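# Rotate steel cup under dial indicator by half a turn

## Task

Rotate the steel cup sitting beneath the dial indicator by 180 degrees in its fixture, then open the gripper so nothing is holding it.

## Robot and tools

Robot: two 6-joint arms, left_arm and right_arm, each with a parallel two-finger gripper. Their root links sit in the scene frame at left_arm (+0.042, +0.280, 0) m and right_arm (-0.009, -0.335, 0) m, both turned slightly about z (quat_wxyz +0.999, 0, 0, -0.041). Scene frame: origin on the table top midway between the arms, +z up, +x outward over the table, left_arm on the +y side. The names left and right refer to the arms, not to image sides.

Gripper geometry: fingers point along the gripper's +z axis and close along its y axis. The reported end_effector_position is the point between the finger pads, roughly 1 cm short of the fingertips.

execute_actions: argument actions is a list holding zero or one item; optional pictures (boolean) turns camera images on or off (default on).
- Empty list: only returns the present state.
- Move: {"rows": [[...]], "steps": n}, n from 1 to 15 control steps of 1/30 s (15 if omitted). Each row is used for one step; if there are fewer rows than steps, the final row is held. Every row has exactly 14 numbers covering both arms even when only one moves: left_arm waist, shoulder, elbow, wrist pitch, wrist yaw, wrist roll, opening, then the same seven for right_arm. Joint values are absolute target angles in radians, in the same form as the Joint positions line, not offsets. Opening is a scale from -1 (closed) to +1 (fully open, 0.094 m pad gap).
- Wait: {"steps": n} without rows, n up to 300; no new command, returns after that many steps counted from the previous result.
A refused call moves nothing.

Joint ranges per arm (rad): waist -2.880..2.880, shoulder 0.000..3.142, elbow 0.000..3.019, wrist pitch -1.693..1.571, wrist yaw -1.571..1.571, wrist roll -2.094..2.094. A target more than 0.019 rad beyond a range end, and farther out than the joint's last reported angle, gets the call refused. True ends may differ from the listed ones by up to 0.019 rad; targets past the true end are clipped there and the result reports "joint sent to its limit" (possibly for an earlier, still-running action). No such line does not prove more travel exists.

Motion: speed is capped. Each step the sent target stays within a lead of the measured angle: waist 0.264, shoulder 0.32, elbow 0.276, wrist pitch 0.33, wrist yaw 0.186, wrist roll 0.522 rad. If targets would move the gripper more than 70 mm from where it is measured, all joints of that arm are scaled back. Between calls (while you write or wait) the arms keep heading for the last row sent, until they have nearly stopped or a step was HELD; then only a new action makes them go on. Fingers still opening or closing keep moving.

Results: the state line gives each gripper's end_effector_position (m) and end_effector_quat_wxyz in the scene frame; printed hand positions can be off, more at long reach. Joint positions and Joint velocities list each arm's six joints (rad, rad/s) followed by pad gap (m, m/s). grip_measured is the measured opening on the command scale. Joint torques list the drive outputs in joint order (nonzero even unloaded, with offsets and noise). "joint command not followed" means the clearance check altered or blocked joint targets on some steps; the rest of the row still ran. HELD marks steps where all or part of your row was not sent. MOTOR HOT warns from 85 °C; at 100 °C an OVER-TEMPERATURE FAULT makes that arm go limp and drop until cooled, so avoid long loaded holds.

Gripping: away from -1 and +1 the fingers go to where grip_measured would equal your number. To hold something keep commanding below grip_measured; about 0.03 below gives a firm grip, smaller gaps a lighter one. Pad force tops out near 50 to 62 N, lower for parts thinner than about 2 mm; first contact can spike. Each gripper's reading may be off by about 1 mm, constant within a scene.

Cameras (504x504 each): cam_head_left, cam_head_right (fixed), cam_left_wrist, cam_right_wrist (on the hands, pose derived from joint readings). Calibration (K, distortion, T_world_to_cam) is given per camera and may be slightly off.
zoom_image: camera (one of the four names) and region [x0, y0, x1, y1] in pixels of that camera's latest image, top-left origin, at most 504 by 504; returns an enlarged view.
read_manual: optional section, only "licences"; returns URDF licence text, no motion.
finished_scene: scene (integer) ends the current scene permanently and reports success; the cup must already be turned and released.

Cautions: occasional tugs on held parts or pushes on loose items may occur. Do not let anything fall or be knocked off the table, do not let the arms collide or press on each other, and avoid slams, slips, drops and heavy pushing. Smooth, economical motion is preferred.

Each tool is called after ">>>" by a JSON object that holds its "method" and its "body".

## Session

>>> {"method": "execute_actions", "body": {"actions": []}}

Scene clock: 0.00 s of 4800.00 s.
left_arm: end_effector_position=(+0.6092, +0.5566, +0.4067) grip_measured=+1.000 end_effector_quat_wxyz=(+0.450, +0.623, +0.628, +0.128) | right_arm: end_effector_position=(+0.1505, -0.1446, +0.3080) grip_measured=+1.000 end_effector_quat_wxyz=(-0.318, +0.834, -0.452, +0.013)
Joint positions: left_arm=[ 0.746  1.733  1.929 -1.246  0.864  1.982  0.094] | right_arm=[ 0.845  0.567  0.869 -1.243 -0.162 -1.333  0.094]
Joint velocities: left_arm=[ 0.015 -0.015  0.002  0.002  0.037 -0.007  0.   ] | right_arm=[ 0.005 -0.015 -0.002 -0.007 -0.007  0.051  0.   ]
Joint torques (N m, as the arm reports them, + toward a larger angle): no reading
Motor temperatures (°C, as the motors report them): left_arm=[24 25 24 25 23 24] | right_arm=[23 24 22 24 25 24]

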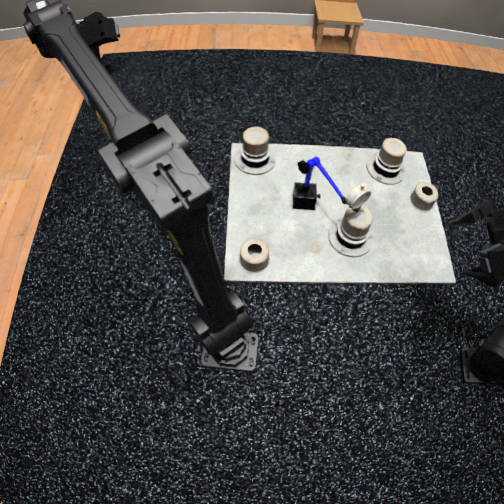

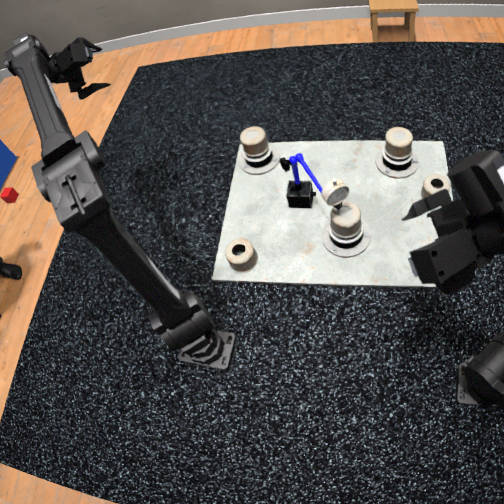

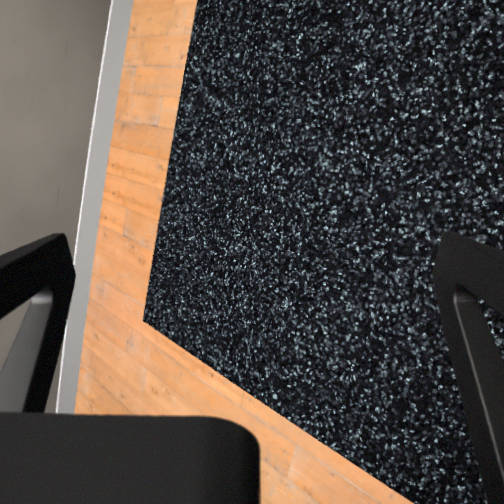

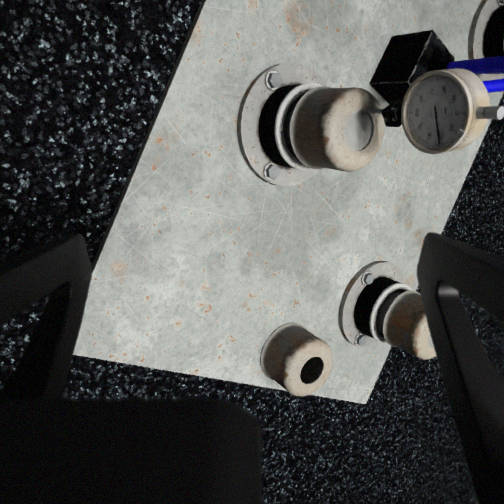

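>>> {"method": "zoom_image", "body": {"camera": "cam_head_left", "region": [280, 140, 420, 280]}}

>>> {"method": "zoom_image", "body": {"camera": "cam_head_right", "region": [270, 140, 410, 280]}}

Region (280, 140, 420, 280) of cam_head_left's 504x504 image, scaled by 3.600, with more detail than that image has.

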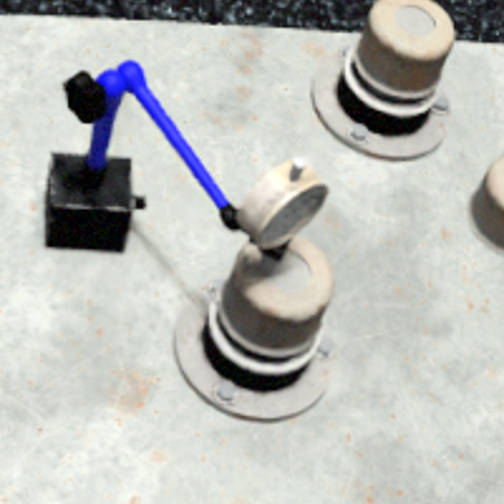

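Region (270, 140, 410, 280) of cam_head_right's 504x504 image, scaled by 3.600, with more detail than that image has.

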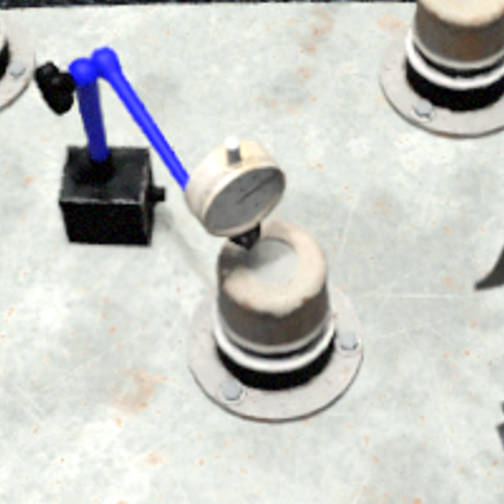

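>>> {"method": "execute_actions", "body": {"actions": [{"rows":[[0.746,1.733,1.929,-1.246,0.864,1.982,1,1.336,1.6,0.5,1.1,1.254,0,1]]}], "pictures": false}}

>>> {"method": "execute_actions", "body": {"actions": [{"steps":60}], "pictures": false}}

>>> {"method": "execute_actions", "body": {"actions": [{"rows":[[0.746,1.733,1.929,-1.246,0.864,1.982,1,1.336,1.983,0.435,1.54,1.254,0,1]]}], "pictures": false}}

>>> {"method": "execute_actions", "body": {"actions": [{"steps":30}]}}

Scene clock: 76.33 s of 4800.00 s.
left_arm: end_effector_position=(+0.6092, +0.5566, +0.4067) grip_measured=+1.000 end_effector_quat_wxyz=(+0.450, +0.623, +0.628, +0.128) | right_arm: end_effector_position=(+0.1966, -0.0517, +0.0664) grip_measured=+1.000 end_effector_quat_wxyz=(-0.261, +0.709, -0.617, +0.220)
Joint positions: left_arm=[ 0.746  1.733  1.929 -1.246  0.864  1.982  0.094] | right_arm=[ 1.306  1.236  0.545 -0.498  0.597 -0.604  0.094]
Joint velocities: left_arm=[ 0.005 -0.015  0.002 -0.012  0.007  0.066  0.   ] | right_arm=[ 0.513  2.535 -0.212  2.484  2.015  2.264  0.   ]
Joint torques (N m, as the arm reports them, + toward a larger angle): left_arm=[  1.83 -19.68   9.34   0.92   0.57  -0.02] | right_arm=[-1.47 -5.32  7.98  0.97  0.2   0.15]
Motor temperatures (°C, as the motors report them): left_arm=[24 29 32 25 23 24] | right_arm=[23 24 30 24 25 24]
Steps of this call (steps 1 to 90: nothing new was sent; then 72.83 s passed at rest; steps 91 to 105: all 15 steps of this action). Readings (joint positions):
91: left_arm=[0.746 1.733 1.929 -1.246 0.864 1.982] | right_arm=[0.855 0.572 0.858 -1.222 -0.129 -1.303]
92: left_arm=[0.746 1.733 1.929 -1.246 0.864 1.982] | right_arm=[0.877 0.581 0.841 -1.183 -0.091 -1.267]
94: left_arm=[0.746 1.733 1.929 -1.246 0.864 1.982] | right_arm=[0.936 0.626 0.791 -1.110 -0.017 -1.196]
98: left_arm=[0.746 1.733 1.929 -1.246 0.864 1.982] | right_arm=[1.072 0.778 0.677 -0.951 0.145 -1.040]
105: the state above

Scene clock: 78.33 s of 4800.00 s.
left_arm: end_effector_position=(+0.6092, +0.5566, +0.4067) grip_measured=+1.000 end_effector_quat_wxyz=(+0.450, +0.623, +0.628, +0.128) | right_arm: end_effector_position=(+0.2701, -0.0135, +0.1596) grip_measured=+1.000 end_effector_quat_wxyz=(+0.703, -0.016, +0.711, -0.016)
Joint positions: left_arm=[ 0.746  1.733  1.929 -1.246  0.864  1.982  0.094] | right_arm=[ 1.332  1.59   0.475  1.077  1.251 -0.009  0.094]
Joint velocities: left_arm=[-0.005 -0.015 -0.002  0.002 -0.007  0.037  0.   ] | right_arm=[-0.005 -0.005 -0.017 -0.017  0.007 -0.007  0.   ]
Joint torques (N m, as the arm reports them, + toward a larger angle): left_arm=[  1.81 -19.66   9.33   0.92   0.57  -0.03] | right_arm=[-0.18 -8.31  8.98  2.51  0.16  0.16]
Motor temperatures (°C, as the motors report them): left_arm=[24 29 32 25 23 24] | right_arm=[23 24 30 24 25 24]
Steps of this call (steps 1 to 45: the robot went on to your last target; steps 46 to 60: nothing new was sent). Readings (joint positions):
1: left_arm=[0.746 1.733 1.929 -1.246 0.864 1.982] | right_arm=[1.320 1.327 0.539 -0.408 0.683 -0.521]
2: left_arm=[0.746 1.733 1.929 -1.246 0.864 1.982] | right_arm=[1.330 1.421 0.535 -0.306 0.814 -0.427]
4: left_arm=[0.746 1.733 1.929 -1.246 0.864 1.982] | right_arm=[1.373 1.516 0.530 -0.130 1.037 -0.314]
8: left_arm=[0.746 1.733 1.929 -1.246 0.864 1.982] | right_arm=[1.435 1.577 0.462 0.225 1.225 -0.167]
60: the state above
All arms were judged still, so your last target was given up. Only a new action makes them travel on or press farther. Fingers that are still opening or closing keep moving.

Scene clock: 78.83 s of 4800.00 s.
left_arm: end_effector_position=(+0.6092, +0.5566, +0.4067) grip_measured=+1.000 end_effector_quat_wxyz=(+0.450, +0.623, +0.628, +0.128) | right_arm: end_effector_position=(+0.2629, -0.0353, +0.0572) grip_measured=+1.000 end_effector_quat_wxyz=(+0.701, -0.020, +0.713, -0.021)
Joint positions: left_arm=[ 0.746  1.733  1.929 -1.246  0.864  1.982  0.094] | right_arm=[ 1.332  2.002  0.433  1.517  1.252 -0.008  0.094]
Joint velocities: left_arm=[-0.005 -0.005 -0.002 -0.007 -0.007 -0.037  0.   ] | right_arm=[ 0.005 -0.112  0.012  0.042  0.007 -0.037  0.   ]
Joint torques (N m, as the arm reports them, + toward a larger angle): left_arm=[  1.84 -19.65   9.33   0.92   0.57  -0.02] | right_arm=[ -0.24 -11.03   2.25   2.38   0.11   0.16]
Motor temperatures (°C, as the motors report them): left_arm=[24 29 32 25 23 24] | right_arm=[23 24 30 24 25 24]
Steps of this call (steps 1 to 15: all 15 steps of this action). Readings (joint positions):
1: left_arm=[0.746 1.733 1.929 -1.246 0.864 1.982] | right_arm=[1.332 1.613 0.472 1.137 1.252 -0.009]
2: left_arm=[0.746 1.733 1.929 -1.246 0.864 1.982] | right_arm=[1.332 1.660 0.472 1.237 1.252 -0.009]
4: left_arm=[0.746 1.733 1.929 -1.246 0.864 1.982] | right_arm=[1.332 1.797 0.471 1.396 1.252 -0.008]
8: left_arm=[0.746 1.733 1.929 -1.246 0.864 1.982] | right_arm=[1.332 2.011 0.445 1.490 1.252 -0.008]
15: the state above

Scene clock: 79.83 s of 4800.00 s.
left_arm: end_effector_position=(+0.6092, +0.5566, +0.4067) grip_measured=+1.000 end_effector_quat_wxyz=(+0.450, +0.623, +0.628, +0.128) | right_arm: end_effector_position=(+0.2630, -0.0351, +0.0587) grip_measured=+1.000 end_effector_quat_wxyz=(+0.702, -0.018, +0.712, -0.020)
Joint positions: left_arm=[ 0.746  1.733  1.929 -1.246  0.864  1.982  0.094] | right_arm=[ 1.332  1.999  0.433  1.519  1.252 -0.008  0.094]
Joint velocities: left_arm=[-0.005 -0.015 -0.002 -0.002  0.007  0.022  0.   ] | right_arm=[-0.005 -0.005 -0.012 -0.007  0.007  0.095  0.   ]
Joint torques (N m, as the arm reports them, + toward a larger angle): left_arm=[  1.85 -19.68   9.34   0.92   0.56  -0.02] | right_arm=[ -0.19 -11.25   2.39   2.46   0.11   0.16]
Motor temperatures (°C, as the motors report them): left_arm=[24 29 32 25 23 24] | right_arm=[23 24 29 24 25 24]
Steps of this call (steps 1 to 15: the robot went on to your last target; steps 16 to 30: nothing new was sent). Readings (joint positions):
1: left_arm=[0.746 1.733 1.929 -1.246 0.864 1.982] | right_arm=[1.332 2.000 0.433 1.518 1.252 -0.008]
2: left_arm=[0.746 1.733 1.929 -1.246 0.864 1.982] | right_arm=[1.332 1.999 0.433 1.519 1.252 -0.008]
4: left_arm=[0.746 1.733 1.929 -1.246 0.864 1.982] | right_arm=[1.332 1.999 0.433 1.519 1.252 -0.008]
8: left_arm=[0.746 1.733 1.929 -1.246 0.864 1.982] | right_arm=[1.332 1.999 0.433 1.519 1.252 -0.008]
30: the state above
All arms were judged still, so your last target was given up. Only a new action makes them travel on or press farther. Fingers that are still opening or closing keep moving.
camera_calibration (this result's frames):
cam_right_wrist: T_world_to_cam=[[-0.0143645, -0.999, 0.0423499, -0.0364483], [-0.591975, -0.0256371, -0.805548, 0.209286], [0.805828, -0.0366414, -0.591015, -0.0543414], [0, 0, 0, 1]] pos_world=[0.167159, -0.0330375, 0.138017]

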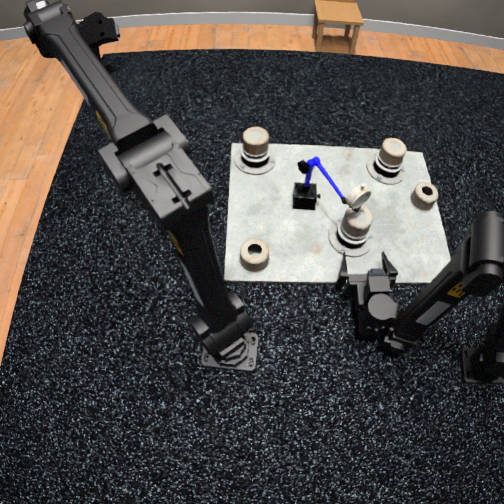

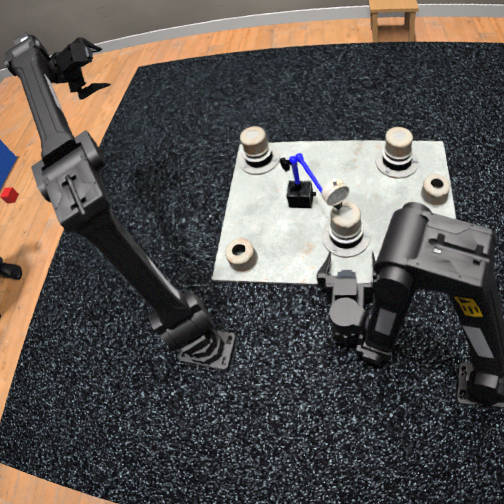

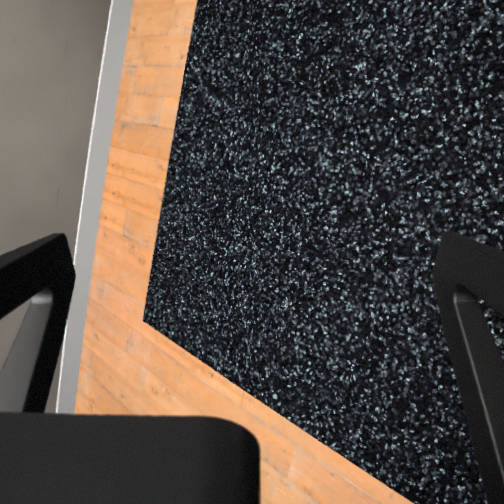

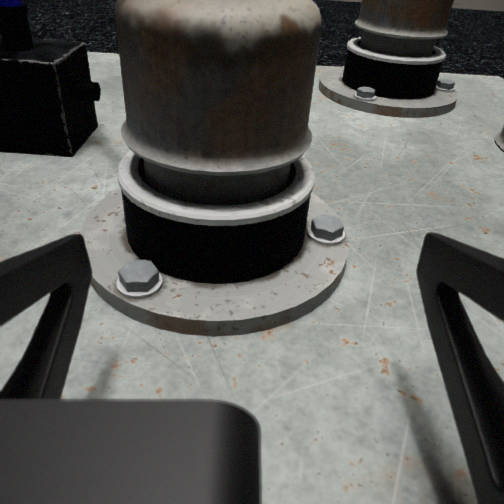

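>>> {"method": "execute_actions", "body": {"actions": [{"rows":[[0.746,1.733,1.929,-1.246,0.864,1.982,1,1.344,1.828,0.435,1.393,1.262,0,1]]}], "pictures": false}}

>>> {"method": "execute_actions", "body": {"actions": [{"rows":[[0.746,1.733,1.929,-1.246,0.864,1.982,1,1.29,1.83,0.45,1.38,1.208,0,1],[0.746,1.733,1.929,-1.246,0.864,1.982,1,1.29,1.83,0.45,1.38,1.208,0,1],[0.746,1.733,1.929,-1.246,0.864,1.982,1,1.235,1.835,0.47,1.365,1.153,0,1],[0.746,1.733,1.929,-1.246,0.864,1.982,1,1.235,1.835,0.47,1.365,1.153,0,1],[0.746,1.733,1.929,-1.246,0.864,1.982,1,1.17,1.846,0.5,1.346,1.088,0,1],[0.746,1.733,1.929,-1.246,0.864,1.982,1,1.17,1.846,0.5,1.346,1.088,0,1],[0.746,1.733,1.929,-1.246,0.864,1.982,1,1.11,1.859,0.535,1.324,1.028,0,1]]}]}}

Scene clock: 101.47 s of 4800.00 s.
left_arm: end_effector_position=(+0.6092, +0.5566, +0.4067) grip_measured=+1.000 end_effector_quat_wxyz=(+0.450, +0.623, +0.628, +0.128) | right_arm: end_effector_position=(+0.2656, -0.0284, +0.1103) grip_measured=+1.000 end_effector_quat_wxyz=(+0.710, +0.010, +0.704, +0.003)
Joint positions: left_arm=[ 0.746  1.733  1.929 -1.246  0.864  1.982  0.094] | right_arm=[ 1.332  1.812  0.432  1.409  1.259 -0.008  0.094]
Joint velocities: left_arm=[-0.005  0.015  0.002 -0.002 -0.022 -0.007  0.   ] | right_arm=[-0.005 -0.005 -0.007 -0.002 -0.081 -0.007  0.   ]
Joint torques (N m, as the arm reports them, + toward a larger angle): left_arm=[  1.82 -19.7    9.34   0.93   0.57  -0.03] | right_arm=[ 0.4  -8.36  4.4   0.98  0.13  0.14]
Motor temperatures (°C, as the motors report them): left_arm=[24 30 32 25 23 24] | right_arm=[23 25 26 24 25 24]
Steps of this call (steps 1 to 90: nothing new was sent; then 18.13 s passed at rest; steps 91 to 105: all 15 steps of this action). Readings (joint positions):
91: left_arm=[0.746 1.733 1.929 -1.246 0.864 1.982] | right_arm=[1.332 1.986 0.433 1.492 1.255 -0.008]
92: left_arm=[0.746 1.733 1.929 -1.246 0.864 1.982] | right_arm=[1.332 1.960 0.432 1.454 1.258 -0.008]
94: left_arm=[0.746 1.733 1.929 -1.246 0.864 1.982] | right_arm=[1.332 1.892 0.432 1.420 1.259 -0.008]
98: left_arm=[0.746 1.733 1.929 -1.246 0.864 1.982] | right_arm=[1.332 1.813 0.432 1.415 1.259 -0.008]
105: the state above

Scene clock: 101.97 s of 4800.00 s.
left_arm: end_effector_position=(+0.6092, +0.5566, +0.4067) grip_measured=+1.000 end_effector_quat_wxyz=(+0.450, +0.623, +0.628, +0.128) | right_arm: end_effector_position=(+0.3513, -0.0327, +0.1123) grip_measured=+1.000 end_effector_quat_wxyz=(+0.712, +0.008, +0.703, +0.002)
Joint positions: left_arm=[ 0.746  1.733  1.929 -1.246  0.864  1.982  0.094] | right_arm=[ 1.099  1.837  0.522  1.34   1.025 -0.007  0.094]
Joint velocities: left_arm=[-0.005 -0.005 -0.002  0.007 -0.037 -0.007  0.   ] | right_arm=[-0.005 -0.015 -0.012 -0.002 -0.022 -0.037  0.   ]
Joint torques (N m, as the arm reports them, + toward a larger angle): left_arm=[  1.83 -19.66   9.33   0.93   0.57  -0.03] | right_arm=[ 0.8  -9.21  6.09  1.13  0.1   0.13]
Motor temperatures (°C, as the motors report them): left_arm=[24 30 32 25 23 24] | right_arm=[23 25 26 24 25 24]
Steps of this call (steps 1 to 15: all 15 steps of this action). Readings (joint positions):
1: left_arm=[0.746 1.733 1.929 -1.246 0.864 1.982] | right_arm=[1.329 1.812 0.432 1.406 1.235 -0.007]
2: left_arm=[0.746 1.733 1.929 -1.246 0.864 1.982] | right_arm=[1.324 1.812 0.433 1.402 1.220 -0.007]
4: left_arm=[0.746 1.733 1.929 -1.246 0.864 1.982] | right_arm=[1.295 1.813 0.437 1.390 1.166 -0.007]
8: left_arm=[0.746 1.733 1.929 -1.246 0.864 1.982] | right_arm=[1.171 1.825 0.481 1.354 1.044 -0.007]
15: the state above
camera_calibration (this result's frames):
cam_right_wrist: T_world_to_cam=[[-0.0209541, -0.999461, -0.0252581, -0.0251865], [-0.569229, 0.0326956, -0.821529, 0.3005], [0.821912, -0.00283671, -0.569608, -0.100713], [0, 0, 0, 1]] pos_world=[0.253303, -0.0352836, 0.188866]

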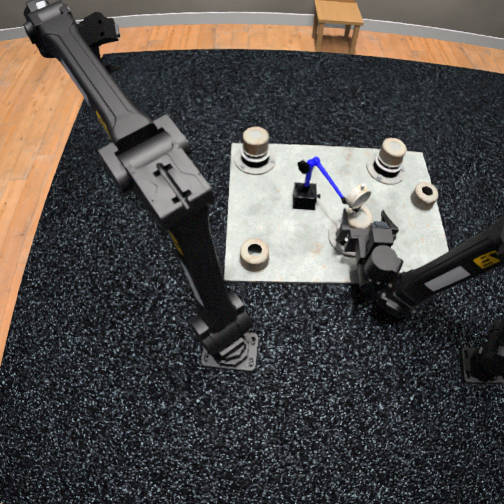

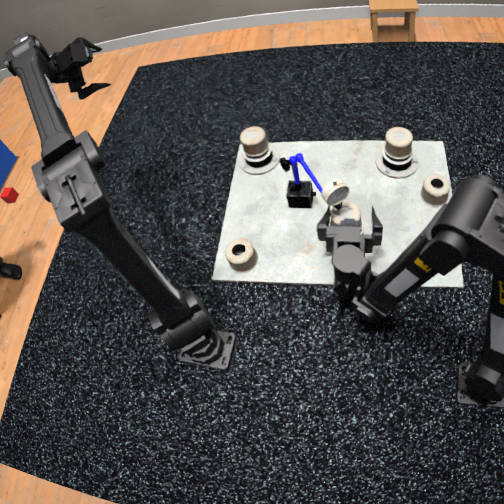

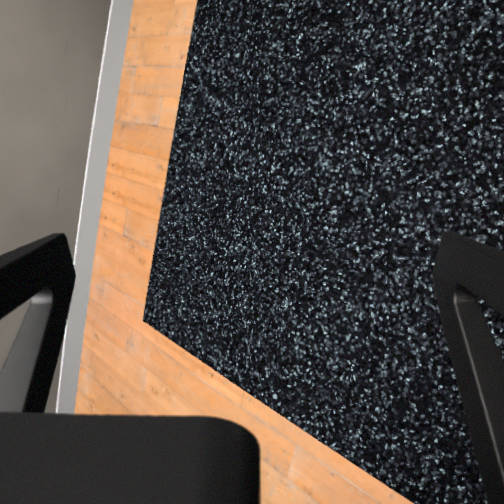

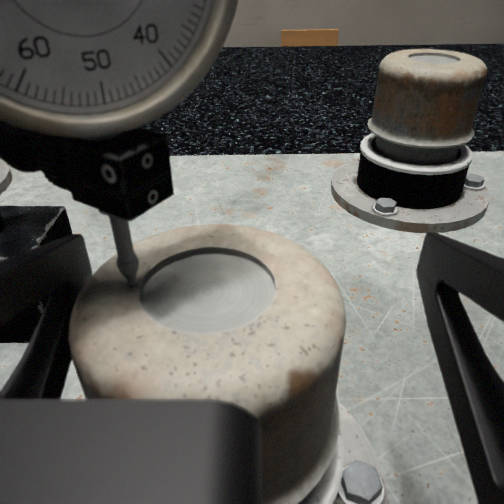

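>>> {"method": "execute_actions", "body": {"actions": [{"rows":[[0.746,1.733,1.929,-1.246,0.864,1.982,1,1.14,1.9,0.54,1.36,1.05,0,1],[0.746,1.733,1.929,-1.246,0.864,1.982,1,1.14,1.9,0.54,1.36,1.05,0,1],[0.746,1.733,1.929,-1.246,0.864,1.982,1,1.14,1.9,0.54,1.36,1.05,0,1],[0.746,1.733,1.929,-1.246,0.864,1.982,1,1.14,1.97,0.547,1.41,1.05,0,1]]}]}}

Scene clock: 116.10 s of 4800.00 s.
left_arm: end_effector_position=(+0.6092, +0.5566, +0.4067) grip_measured=+1.000 end_effector_quat_wxyz=(+0.450, +0.623, +0.628, +0.128) | right_arm: end_effector_position=(+0.3393, -0.0272, +0.0667) grip_measured=+1.000 end_effector_quat_wxyz=(+0.698, -0.020, +0.716, -0.017)
Joint positions: left_arm=[ 0.746  1.733  1.929 -1.246  0.864  1.982  0.094] | right_arm=[ 1.133  1.965  0.527  1.386  1.047 -0.006  0.094]
Joint velocities: left_arm=[-0.015  0.005  0.002  0.007  0.007  0.007  0.   ] | right_arm=[ 0.005 -0.005  0.002  0.007 -0.066 -0.007  0.   ]
Joint torques (N m, as the arm reports them, + toward a larger angle): left_arm=[  1.82 -19.67   9.33   0.93   0.56  -0.02] | right_arm=[  0.08 -10.58   5.48   2.59   0.18   0.13]
Motor temperatures (°C, as the motors report them): left_arm=[24 30 32 25 23 24] | right_arm=[23 25 25 24 25 24]
Steps of this call (steps 1 to 15: the robot went on to your last target; steps 16 to 90: nothing new was sent; then 10.63 s passed at rest; steps 91 to 105: all 15 steps of this action). Readings (joint positions):
91: left_arm=[0.746 1.733 1.929 -1.246 0.864 1.982] | right_arm=[1.102 1.840 0.522 1.341 1.034 -0.006]
92: left_arm=[0.746 1.733 1.929 -1.246 0.864 1.982] | right_arm=[1.107 1.845 0.523 1.342 1.041 -0.006]
94: left_arm=[0.746 1.733 1.929 -1.246 0.864 1.982] | right_arm=[1.120 1.868 0.523 1.354 1.046 -0.006]
98: left_arm=[0.746 1.733 1.929 -1.246 0.864 1.982] | right_arm=[1.133 1.947 0.527 1.382 1.046 -0.006]
105: the state above
camera_calibration (this result's frames):
cam_right_wrist: T_world_to_cam=[[-0.00806898, -0.999102, 0.041592, -0.0298863], [-0.601174, -0.0283906, -0.798614, 0.263649], [0.799077, -0.031448, -0.600405, -0.107734], [0, 0, 0, 1]] pos_world=[0.244346, -0.0257624, 0.147113]

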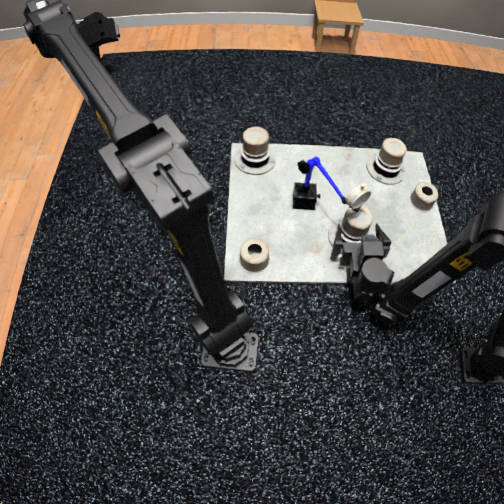

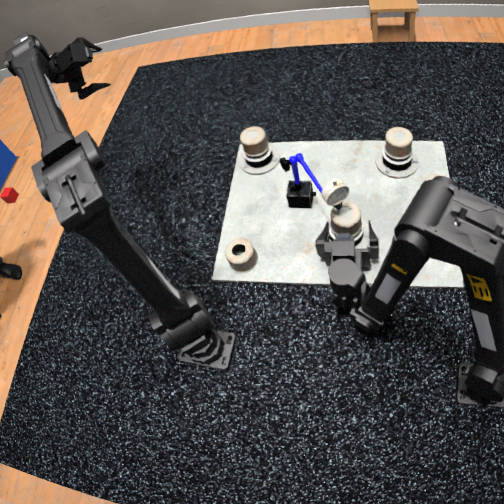

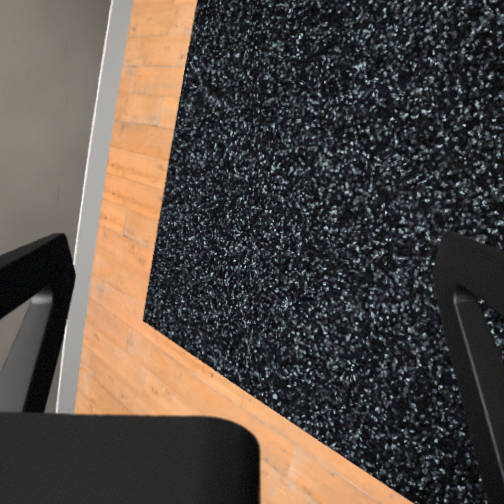

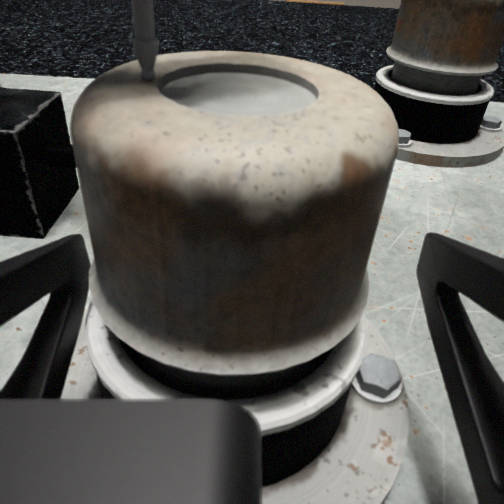

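>>> {"method": "execute_actions", "body": {"actions": [{"rows":[[0.746,1.733,1.929,-1.246,0.864,1.982,1,1.12,1.9,0.55,1.37,1.03,0,1],[0.746,1.733,1.929,-1.246,0.864,1.982,1,1.12,1.9,0.55,1.37,1.03,0,1],[0.746,1.733,1.929,-1.246,0.864,1.982,1,1.09,1.915,0.585,1.35,1.005,0,1]]}]}}

Scene clock: 122.93 s of 4800.00 s.
left_arm: end_effector_position=(+0.6092, +0.5566, +0.4067) grip_measured=+1.000 end_effector_quat_wxyz=(+0.450, +0.623, +0.628, +0.128) | right_arm: end_effector_position=(+0.3593, -0.0185, +0.0881) grip_measured=+1.000 end_effector_quat_wxyz=(+0.708, -0.003, +0.706, +0.001)
Joint positions: left_arm=[ 0.746  1.733  1.929 -1.246  0.864  1.982  0.094] | right_arm=[ 1.097  1.929  0.567  1.366  1.008 -0.006  0.094]
Joint velocities: left_arm=[-0.005  0.005 -0.017  0.007 -0.037  0.051  0.   ] | right_arm=[-0.015 -0.005 -0.007 -0.012 -0.022  0.007  0.   ]
Joint torques (N m, as the arm reports them, + toward a larger angle): left_arm=[  1.84 -19.67   9.34   0.93   0.57  -0.02] | right_arm=[ -0.76 -12.41   6.05   1.09  -0.15   0.13]
Motor temperatures (°C, as the motors report them): left_arm=[24 30 32 25 23 24] | right_arm=[23 25 25 24 25 24]
Steps of this call (steps 1 to 15: the robot went on to your last target; steps 16 to 90: nothing new was sent; then 3.33 s passed at rest; steps 91 to 105: all 15 steps of this action). Readings (joint positions):
91: left_arm=[0.746 1.733 1.929 -1.246 0.864 1.982] | right_arm=[1.133 1.962 0.527 1.386 1.040 -0.006]
92: left_arm=[0.746 1.733 1.929 -1.246 0.864 1.982] | right_arm=[1.133 1.956 0.527 1.384 1.037 -0.006]
94: left_arm=[0.746 1.733 1.929 -1.246 0.864 1.982] | right_arm=[1.125 1.941 0.536 1.374 1.014 -0.006]
98: left_arm=[0.746 1.733 1.929 -1.246 0.864 1.982] | right_arm=[1.101 1.930 0.566 1.368 1.008 -0.006]
105: the state above
camera_calibration (this result's frames):
cam_right_wrist: T_world_to_cam=[[-0.00587283, -0.999949, -0.00824828, -0.0183473], [-0.578274, 0.0101254, -0.81578, 0.287085], [0.815821, -0.000021168, -0.578304, -0.11801], [0, 0, 0, 1]] pos_world=[0.262181, -0.0212557, 0.165801]

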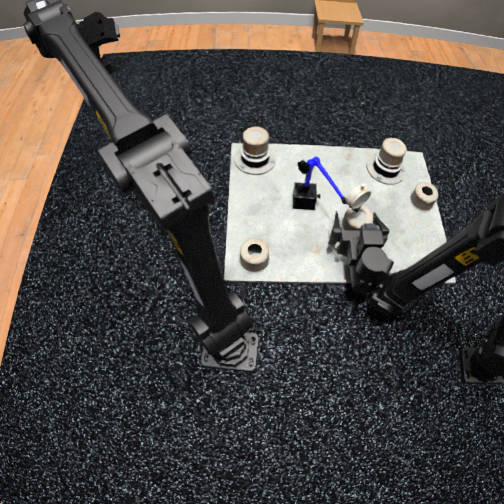

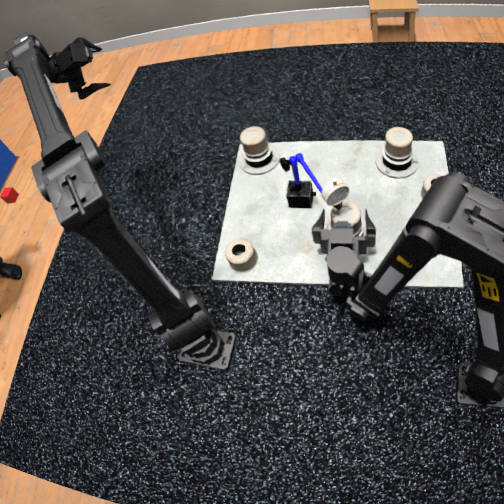

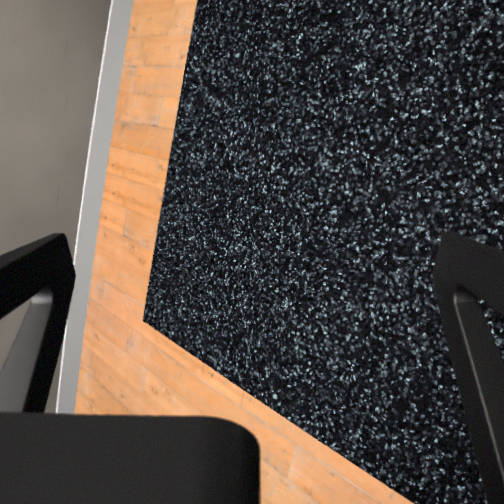

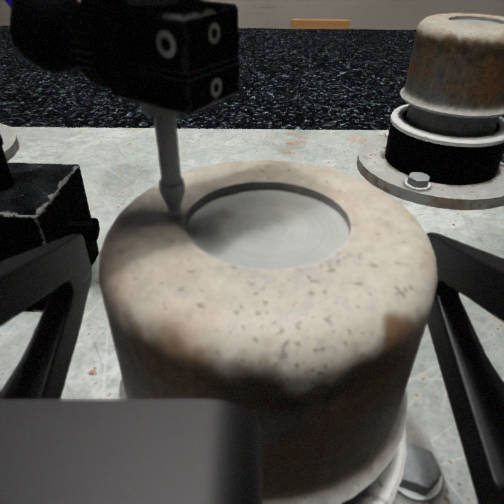

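>>> {"method": "execute_actions", "body": {"actions": [{"rows":[[0.746,1.733,1.929,-1.246,0.864,1.982,1,1.065,1.915,0.585,1.35,0.995,0,1],[0.746,1.733,1.929,-1.246,0.864,1.982,1,1.065,1.915,0.585,1.35,0.995,0,1],[0.746,1.733,1.929,-1.246,0.864,1.982,1,1.065,1.915,0.585,1.35,0.995,0,1],[0.746,1.733,1.929,-1.246,0.864,1.982,1,1.065,1.915,0.585,1.35,0.995,0,1],[0.746,1.733,1.929,-1.246,0.864,1.982,1,1.065,1.915,0.585,1.35,0.995,0,0.4]]}]}}

Scene clock: 130.90 s of 4800.00 s.
left_arm: end_effector_position=(+0.6092, +0.5566, +0.4067) grip_measured=+1.000 end_effector_quat_wxyz=(+0.450, +0.623, +0.628, +0.128) | right_arm: end_effector_position=(+0.3663, -0.0209, +0.0886) grip_measured=+0.432 end_effector_quat_wxyz=(+0.708, -0.003, +0.706, +0.003)
Joint positions: left_arm=[ 0.746  1.733  1.929 -1.246  0.864  1.982  0.094] | right_arm=[ 1.077  1.929  0.571  1.363  0.986 -0.004  0.067]
Joint velocities: left_arm=[-0.005  0.015 -0.002 -0.022 -0.022  0.007  0.   ] | right_arm=[-0.005 -0.005 -0.002  0.002  0.037 -0.007 -0.   ]
Joint torques (N m, as the arm reports them, + toward a larger angle): left_arm=[  1.81 -19.62   9.32   0.92   0.57  -0.02] | right_arm=[ -1.38 -12.37   5.75   1.25   0.41   0.11]
Motor temperatures (°C, as the motors report them): left_arm=[24 30 32 25 23 24] | right_arm=[23 25 25 24 25 24]
Steps of this call (steps 1 to 15: the robot went on to your last target; steps 16 to 90: nothing new was sent; then 4.47 s passed at rest; steps 91 to 105: all 15 steps of this action). Readings (joint positions):
91: left_arm=[0.746 1.733 1.929 -1.246 0.864 1.982] | right_arm=[1.096 1.929 0.567 1.366 1.003 -0.006]
92: left_arm=[0.746 1.733 1.929 -1.246 0.864 1.982] | right_arm=[1.093 1.929 0.567 1.366 1.000 -0.006]
94: left_arm=[0.746 1.733 1.929 -1.246 0.864 1.982] | right_arm=[1.085 1.929 0.567 1.366 0.999 -0.006]
98: left_arm=[0.746 1.733 1.929 -1.246 0.864 1.982] | right_arm=[1.077 1.929 0.571 1.363 0.986 -0.004]
105: the state above
camera_calibration (this result's frames):
cam_right_wrist: T_world_to_cam=[[-0.00357612, -0.99994, -0.0103668, -0.0213307], [-0.577905, 0.010527, -0.816036, 0.291411], [0.816096, 0.00307281, -0.577908, -0.123526], [0, 0, 0, 1]] pos_world=[0.269141, -0.0240175, 0.166195]

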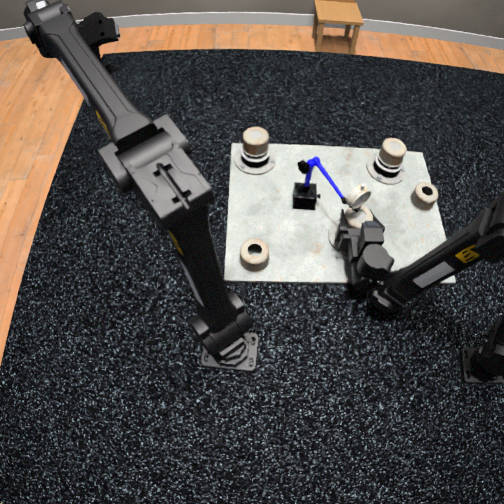

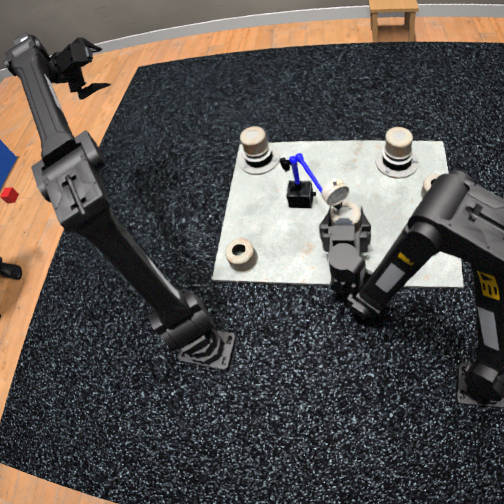

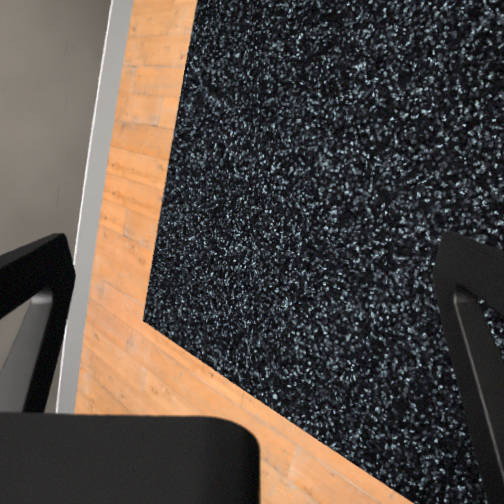

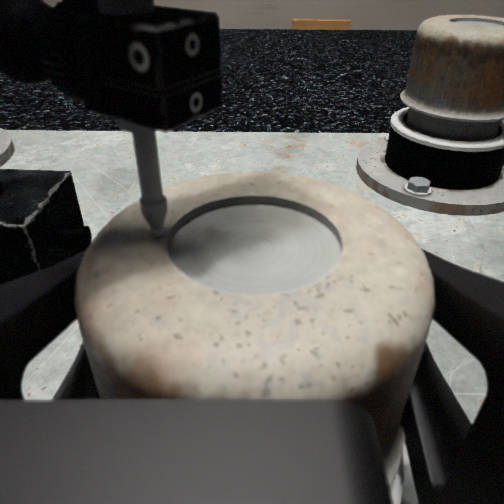

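>>> {"method": "execute_actions", "body": {"actions": [{"rows":[[0.746,1.733,1.929,-1.246,0.864,1.982,1,1.04,1.91,0.53,1.39,0.83,0,0.4],[0.746,1.733,1.929,-1.246,0.864,1.982,1,1.04,1.91,0.53,1.39,0.83,0,0.4],[0.746,1.733,1.929,-1.246,0.864,1.982,1,0.997,1.9,0.48,1.43,0.653,0,0.4],[0.746,1.733,1.929,-1.246,0.864,1.982,1,0.997,1.9,0.48,1.43,0.653,0,0.4],[0.746,1.733,1.929,-1.246,0.864,1.982,1,0.94,1.895,0.45,1.46,0.46,0,0.4],[0.746,1.733,1.929,-1.246,0.864,1.982,1,0.94,1.895,0.45,1.46,0.46,0,0.4],[0.746,1.733,1.929,-1.246,0.864,1.982,1,0.876,1.895,0.425,1.48,0.27,0,0.4],[0.746,1.733,1.929,-1.246,0.864,1.982,1,0.876,1.895,0.425,1.48,0.27,0,0.4],[0.746,1.733,1.929,-1.246,0.864,1.982,1,0.805,1.895,0.42,1.485,0.07,0,0.4],[0.746,1.733,1.929,-1.246,0.864,1.982,1,0.805,1.895,0.42,1.485,0.07,0,0.4],[0.746,1.733,1.929,-1.246,0.864,1.982,1,0.734,1.895,0.42,1.485,-0.133,0,0.4]]}]}}

>>> {"method": "execute_actions", "body": {"actions": [{"rows":[[0.746,1.733,1.929,-1.246,0.864,1.982,1,0.665,1.897,0.44,1.47,-0.33,0,0.4],[0.746,1.733,1.929,-1.246,0.864,1.982,1,0.665,1.897,0.44,1.47,-0.33,0,0.4],[0.746,1.733,1.929,-1.246,0.864,1.982,1,0.603,1.9,0.46,1.45,-0.526,0,0.4],[0.746,1.733,1.929,-1.246,0.864,1.982,1,0.603,1.9,0.46,1.45,-0.526,0,0.4],[0.746,1.733,1.929,-1.246,0.864,1.982,1,0.55,1.905,0.5,1.415,-0.71,0,0.4],[0.746,1.733,1.929,-1.246,0.864,1.982,1,0.55,1.905,0.5,1.415,-0.71,0,0.4],[0.746,1.733,1.929,-1.246,0.864,1.982,1,0.504,1.91,0.54,1.38,-0.887,0,0.4],[0.746,1.733,1.929,-1.246,0.864,1.982,1,0.504,1.91,0.54,1.38,-0.887,0,0.4],[0.746,1.733,1.929,-1.246,0.864,1.982,1,0.47,1.925,0.595,1.34,-1.05,0,0.4],[0.746,1.733,1.929,-1.246,0.864,1.982,1,0.47,1.925,0.595,1.34,-1.05,0,0.4],[0.746,1.733,1.929,-1.246,0.864,1.982,1,0.44,1.94,0.655,1.3,-1.215,0,0.4]]}]}}

Scene clock: 153.37 s of 4800.00 s.
left_arm: end_effector_position=(+0.6092, +0.5566, +0.4067) grip_measured=+1.000 end_effector_quat_wxyz=(+0.450, +0.623, +0.628, +0.128) | right_arm: end_effector_position=(+0.3576, -0.0055, +0.0887) grip_measured=+0.432 end_effector_quat_wxyz=(+0.650, -0.284, +0.645, +0.284)
Joint positions: left_arm=[ 0.746  1.733  1.929 -1.246  0.864  1.982  0.094] | right_arm=[ 0.766  1.899  0.433  1.473 -0.143 -0.001  0.067]
Joint velocities: left_arm=[-0.005 -0.015 -0.002  0.002  0.022  0.066  0.   ] | right_arm=[-0.005 -0.015  0.002  0.007 -0.037 -0.051  0.   ]
Joint torques (N m, as the arm reports them, + toward a larger angle): left_arm=[  1.81 -19.69   9.33   0.93   0.57  -0.02] | right_arm=[ -3.09 -10.62   2.5    2.57   0.45   0.07]
Motor temperatures (°C, as the motors report them): left_arm=[24 31 32 25 24 24] | right_arm=[23 26 25 24 25 24]
Steps of this call (steps 1 to 15: the robot went on to your last target; steps 16 to 90: nothing new was sent; then 18.97 s passed at rest; steps 91 to 105: all 15 steps of this action). Readings (joint positions):
91: left_arm=[0.746 1.733 1.929 -1.246 0.864 1.982] | right_arm=[1.072 1.928 0.561 1.370 0.941 -0.002]
92: left_arm=[0.746 1.733 1.929 -1.246 0.864 1.982] | right_arm=[1.059 1.921 0.545 1.378 0.883 -0.001]
94: left_arm=[0.746 1.733 1.929 -1.246 0.864 1.982] | right_arm=[1.022 1.910 0.507 1.403 0.722 0.000]
98: left_arm=[0.746 1.733 1.929 -1.246 0.864 1.982] | right_arm=[0.919 1.900 0.449 1.455 0.344 -0.000]
105: the state above
camera_calibration (this result's frames):
cam_right_wrist: T_world_to_cam=[[0.726991, -0.686596, -0.00838788, -0.265715], [-0.399334, -0.412827, -0.8186, 0.220337], [0.558585, 0.598464, -0.574303, -0.0213791], [0, 0, 0, 1]] pos_world=[0.293103, -0.078683, 0.165861]

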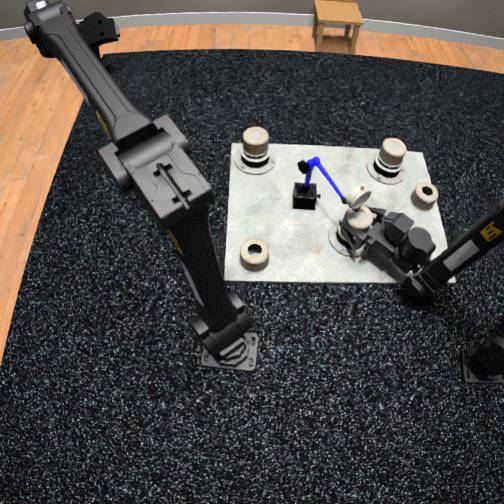

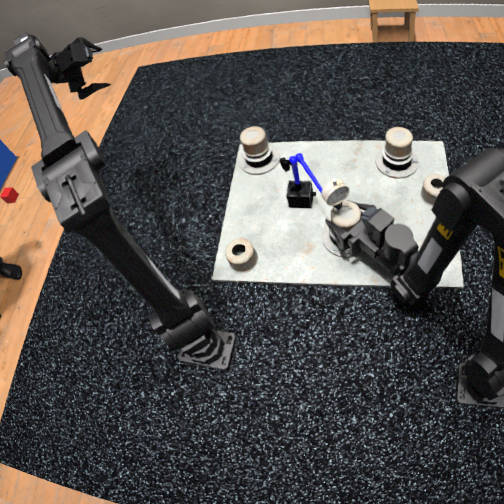

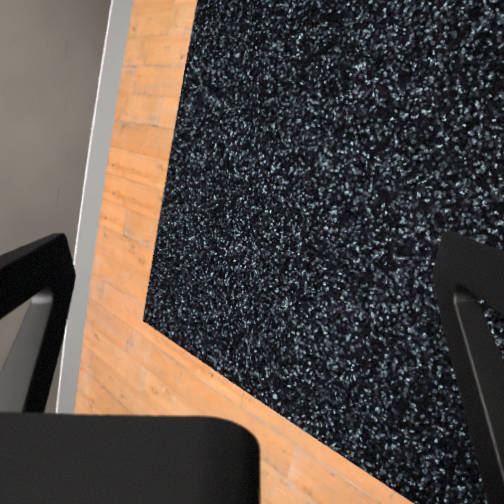

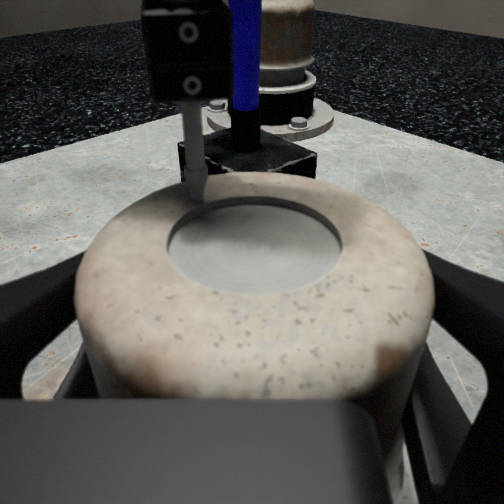

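Scene clock: 153.87 s of 4800.00 s.
left_arm: end_effector_position=(+0.6092, +0.5566, +0.4067) grip_measured=+1.000 end_effector_quat_wxyz=(+0.450, +0.623, +0.628, +0.128) | right_arm: end_effector_position=(+0.3412, +0.0001, +0.0949) grip_measured=+0.432 end_effector_quat_wxyz=(-0.488, +0.519, -0.478, -0.515)
Joint positions: left_arm=[ 0.746  1.733  1.929 -1.246  0.864  1.982  0.094] | right_arm=[ 0.508  1.932  0.637  1.31  -1.213  0.     0.067]
Joint velocities: left_arm=[-0.005 -0.015 -0.007 -0.002 -0.022  0.007  0.   ] | right_arm=[-0.005  0.005 -0.017 -0.022  0.037  0.066 -0.001]
Joint torques (N m, as the arm reports them, + toward a larger angle): left_arm=[  1.84 -19.67   9.33   0.92   0.57  -0.03] | right_arm=[ -5.72 -11.68   6.67   1.27  -0.09   0.07]
Motor temperatures (°C, as the motors report them): left_arm=[24 31 32 25 24 24] | right_arm=[23 26 25 24 25 24]
Steps of this call (steps 1 to 15: all 15 steps of this action). Readings (joint positions):
1: left_arm=[0.746 1.733 1.929 -1.246 0.864 1.982] | right_arm=[0.750 1.899 0.436 1.473 -0.204 -0.002]
2: left_arm=[0.746 1.733 1.929 -1.246 0.864 1.982] | right_arm=[0.721 1.899 0.442 1.468 -0.286 -0.002]
4: left_arm=[0.746 1.733 1.929 -1.246 0.864 1.982] | right_arm=[0.667 1.900 0.459 1.452 -0.469 -0.002]
8: left_arm=[0.746 1.733 1.929 -1.246 0.864 1.982] | right_arm=[0.574 1.905 0.525 1.394 -0.830 -0.001]
15: the state above
camera_calibration (this result's frames):
cam_right_wrist: T_world_to_cam=[[0.998446, 0.0556421, 0.00294223, -0.343668], [0.0344392, -0.574747, -0.817606, 0.0731364], [-0.0438023, 0.816437, -0.575771, 0.193661], [0, 0, 0, 1]] pos_world=[0.349098, -0.096955, 0.172312]

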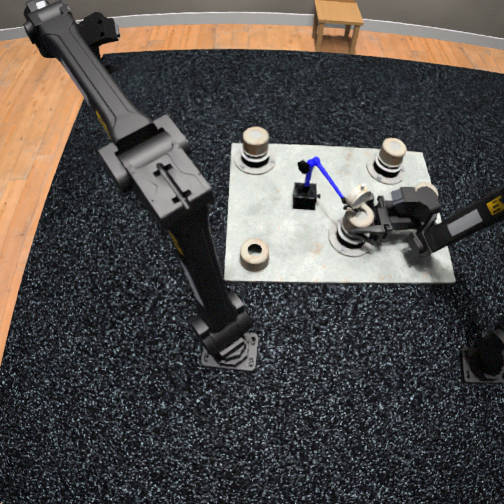

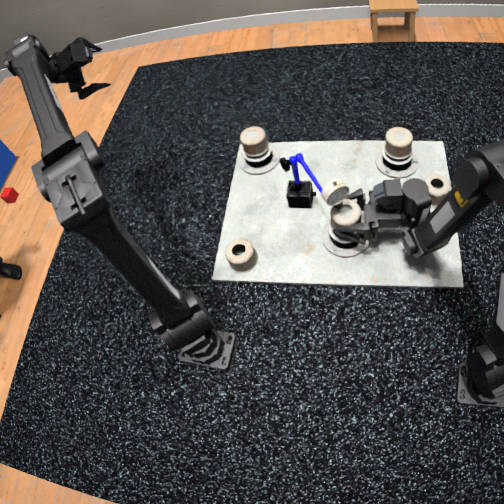

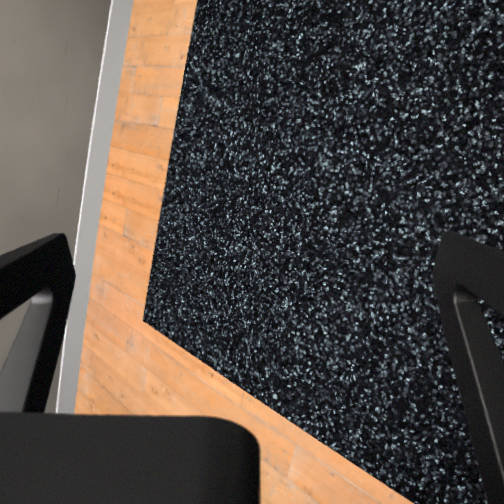

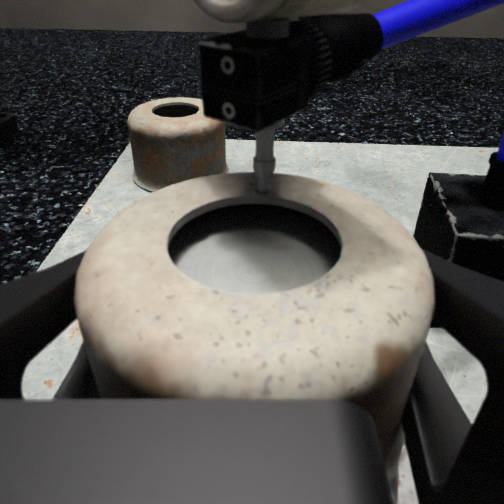

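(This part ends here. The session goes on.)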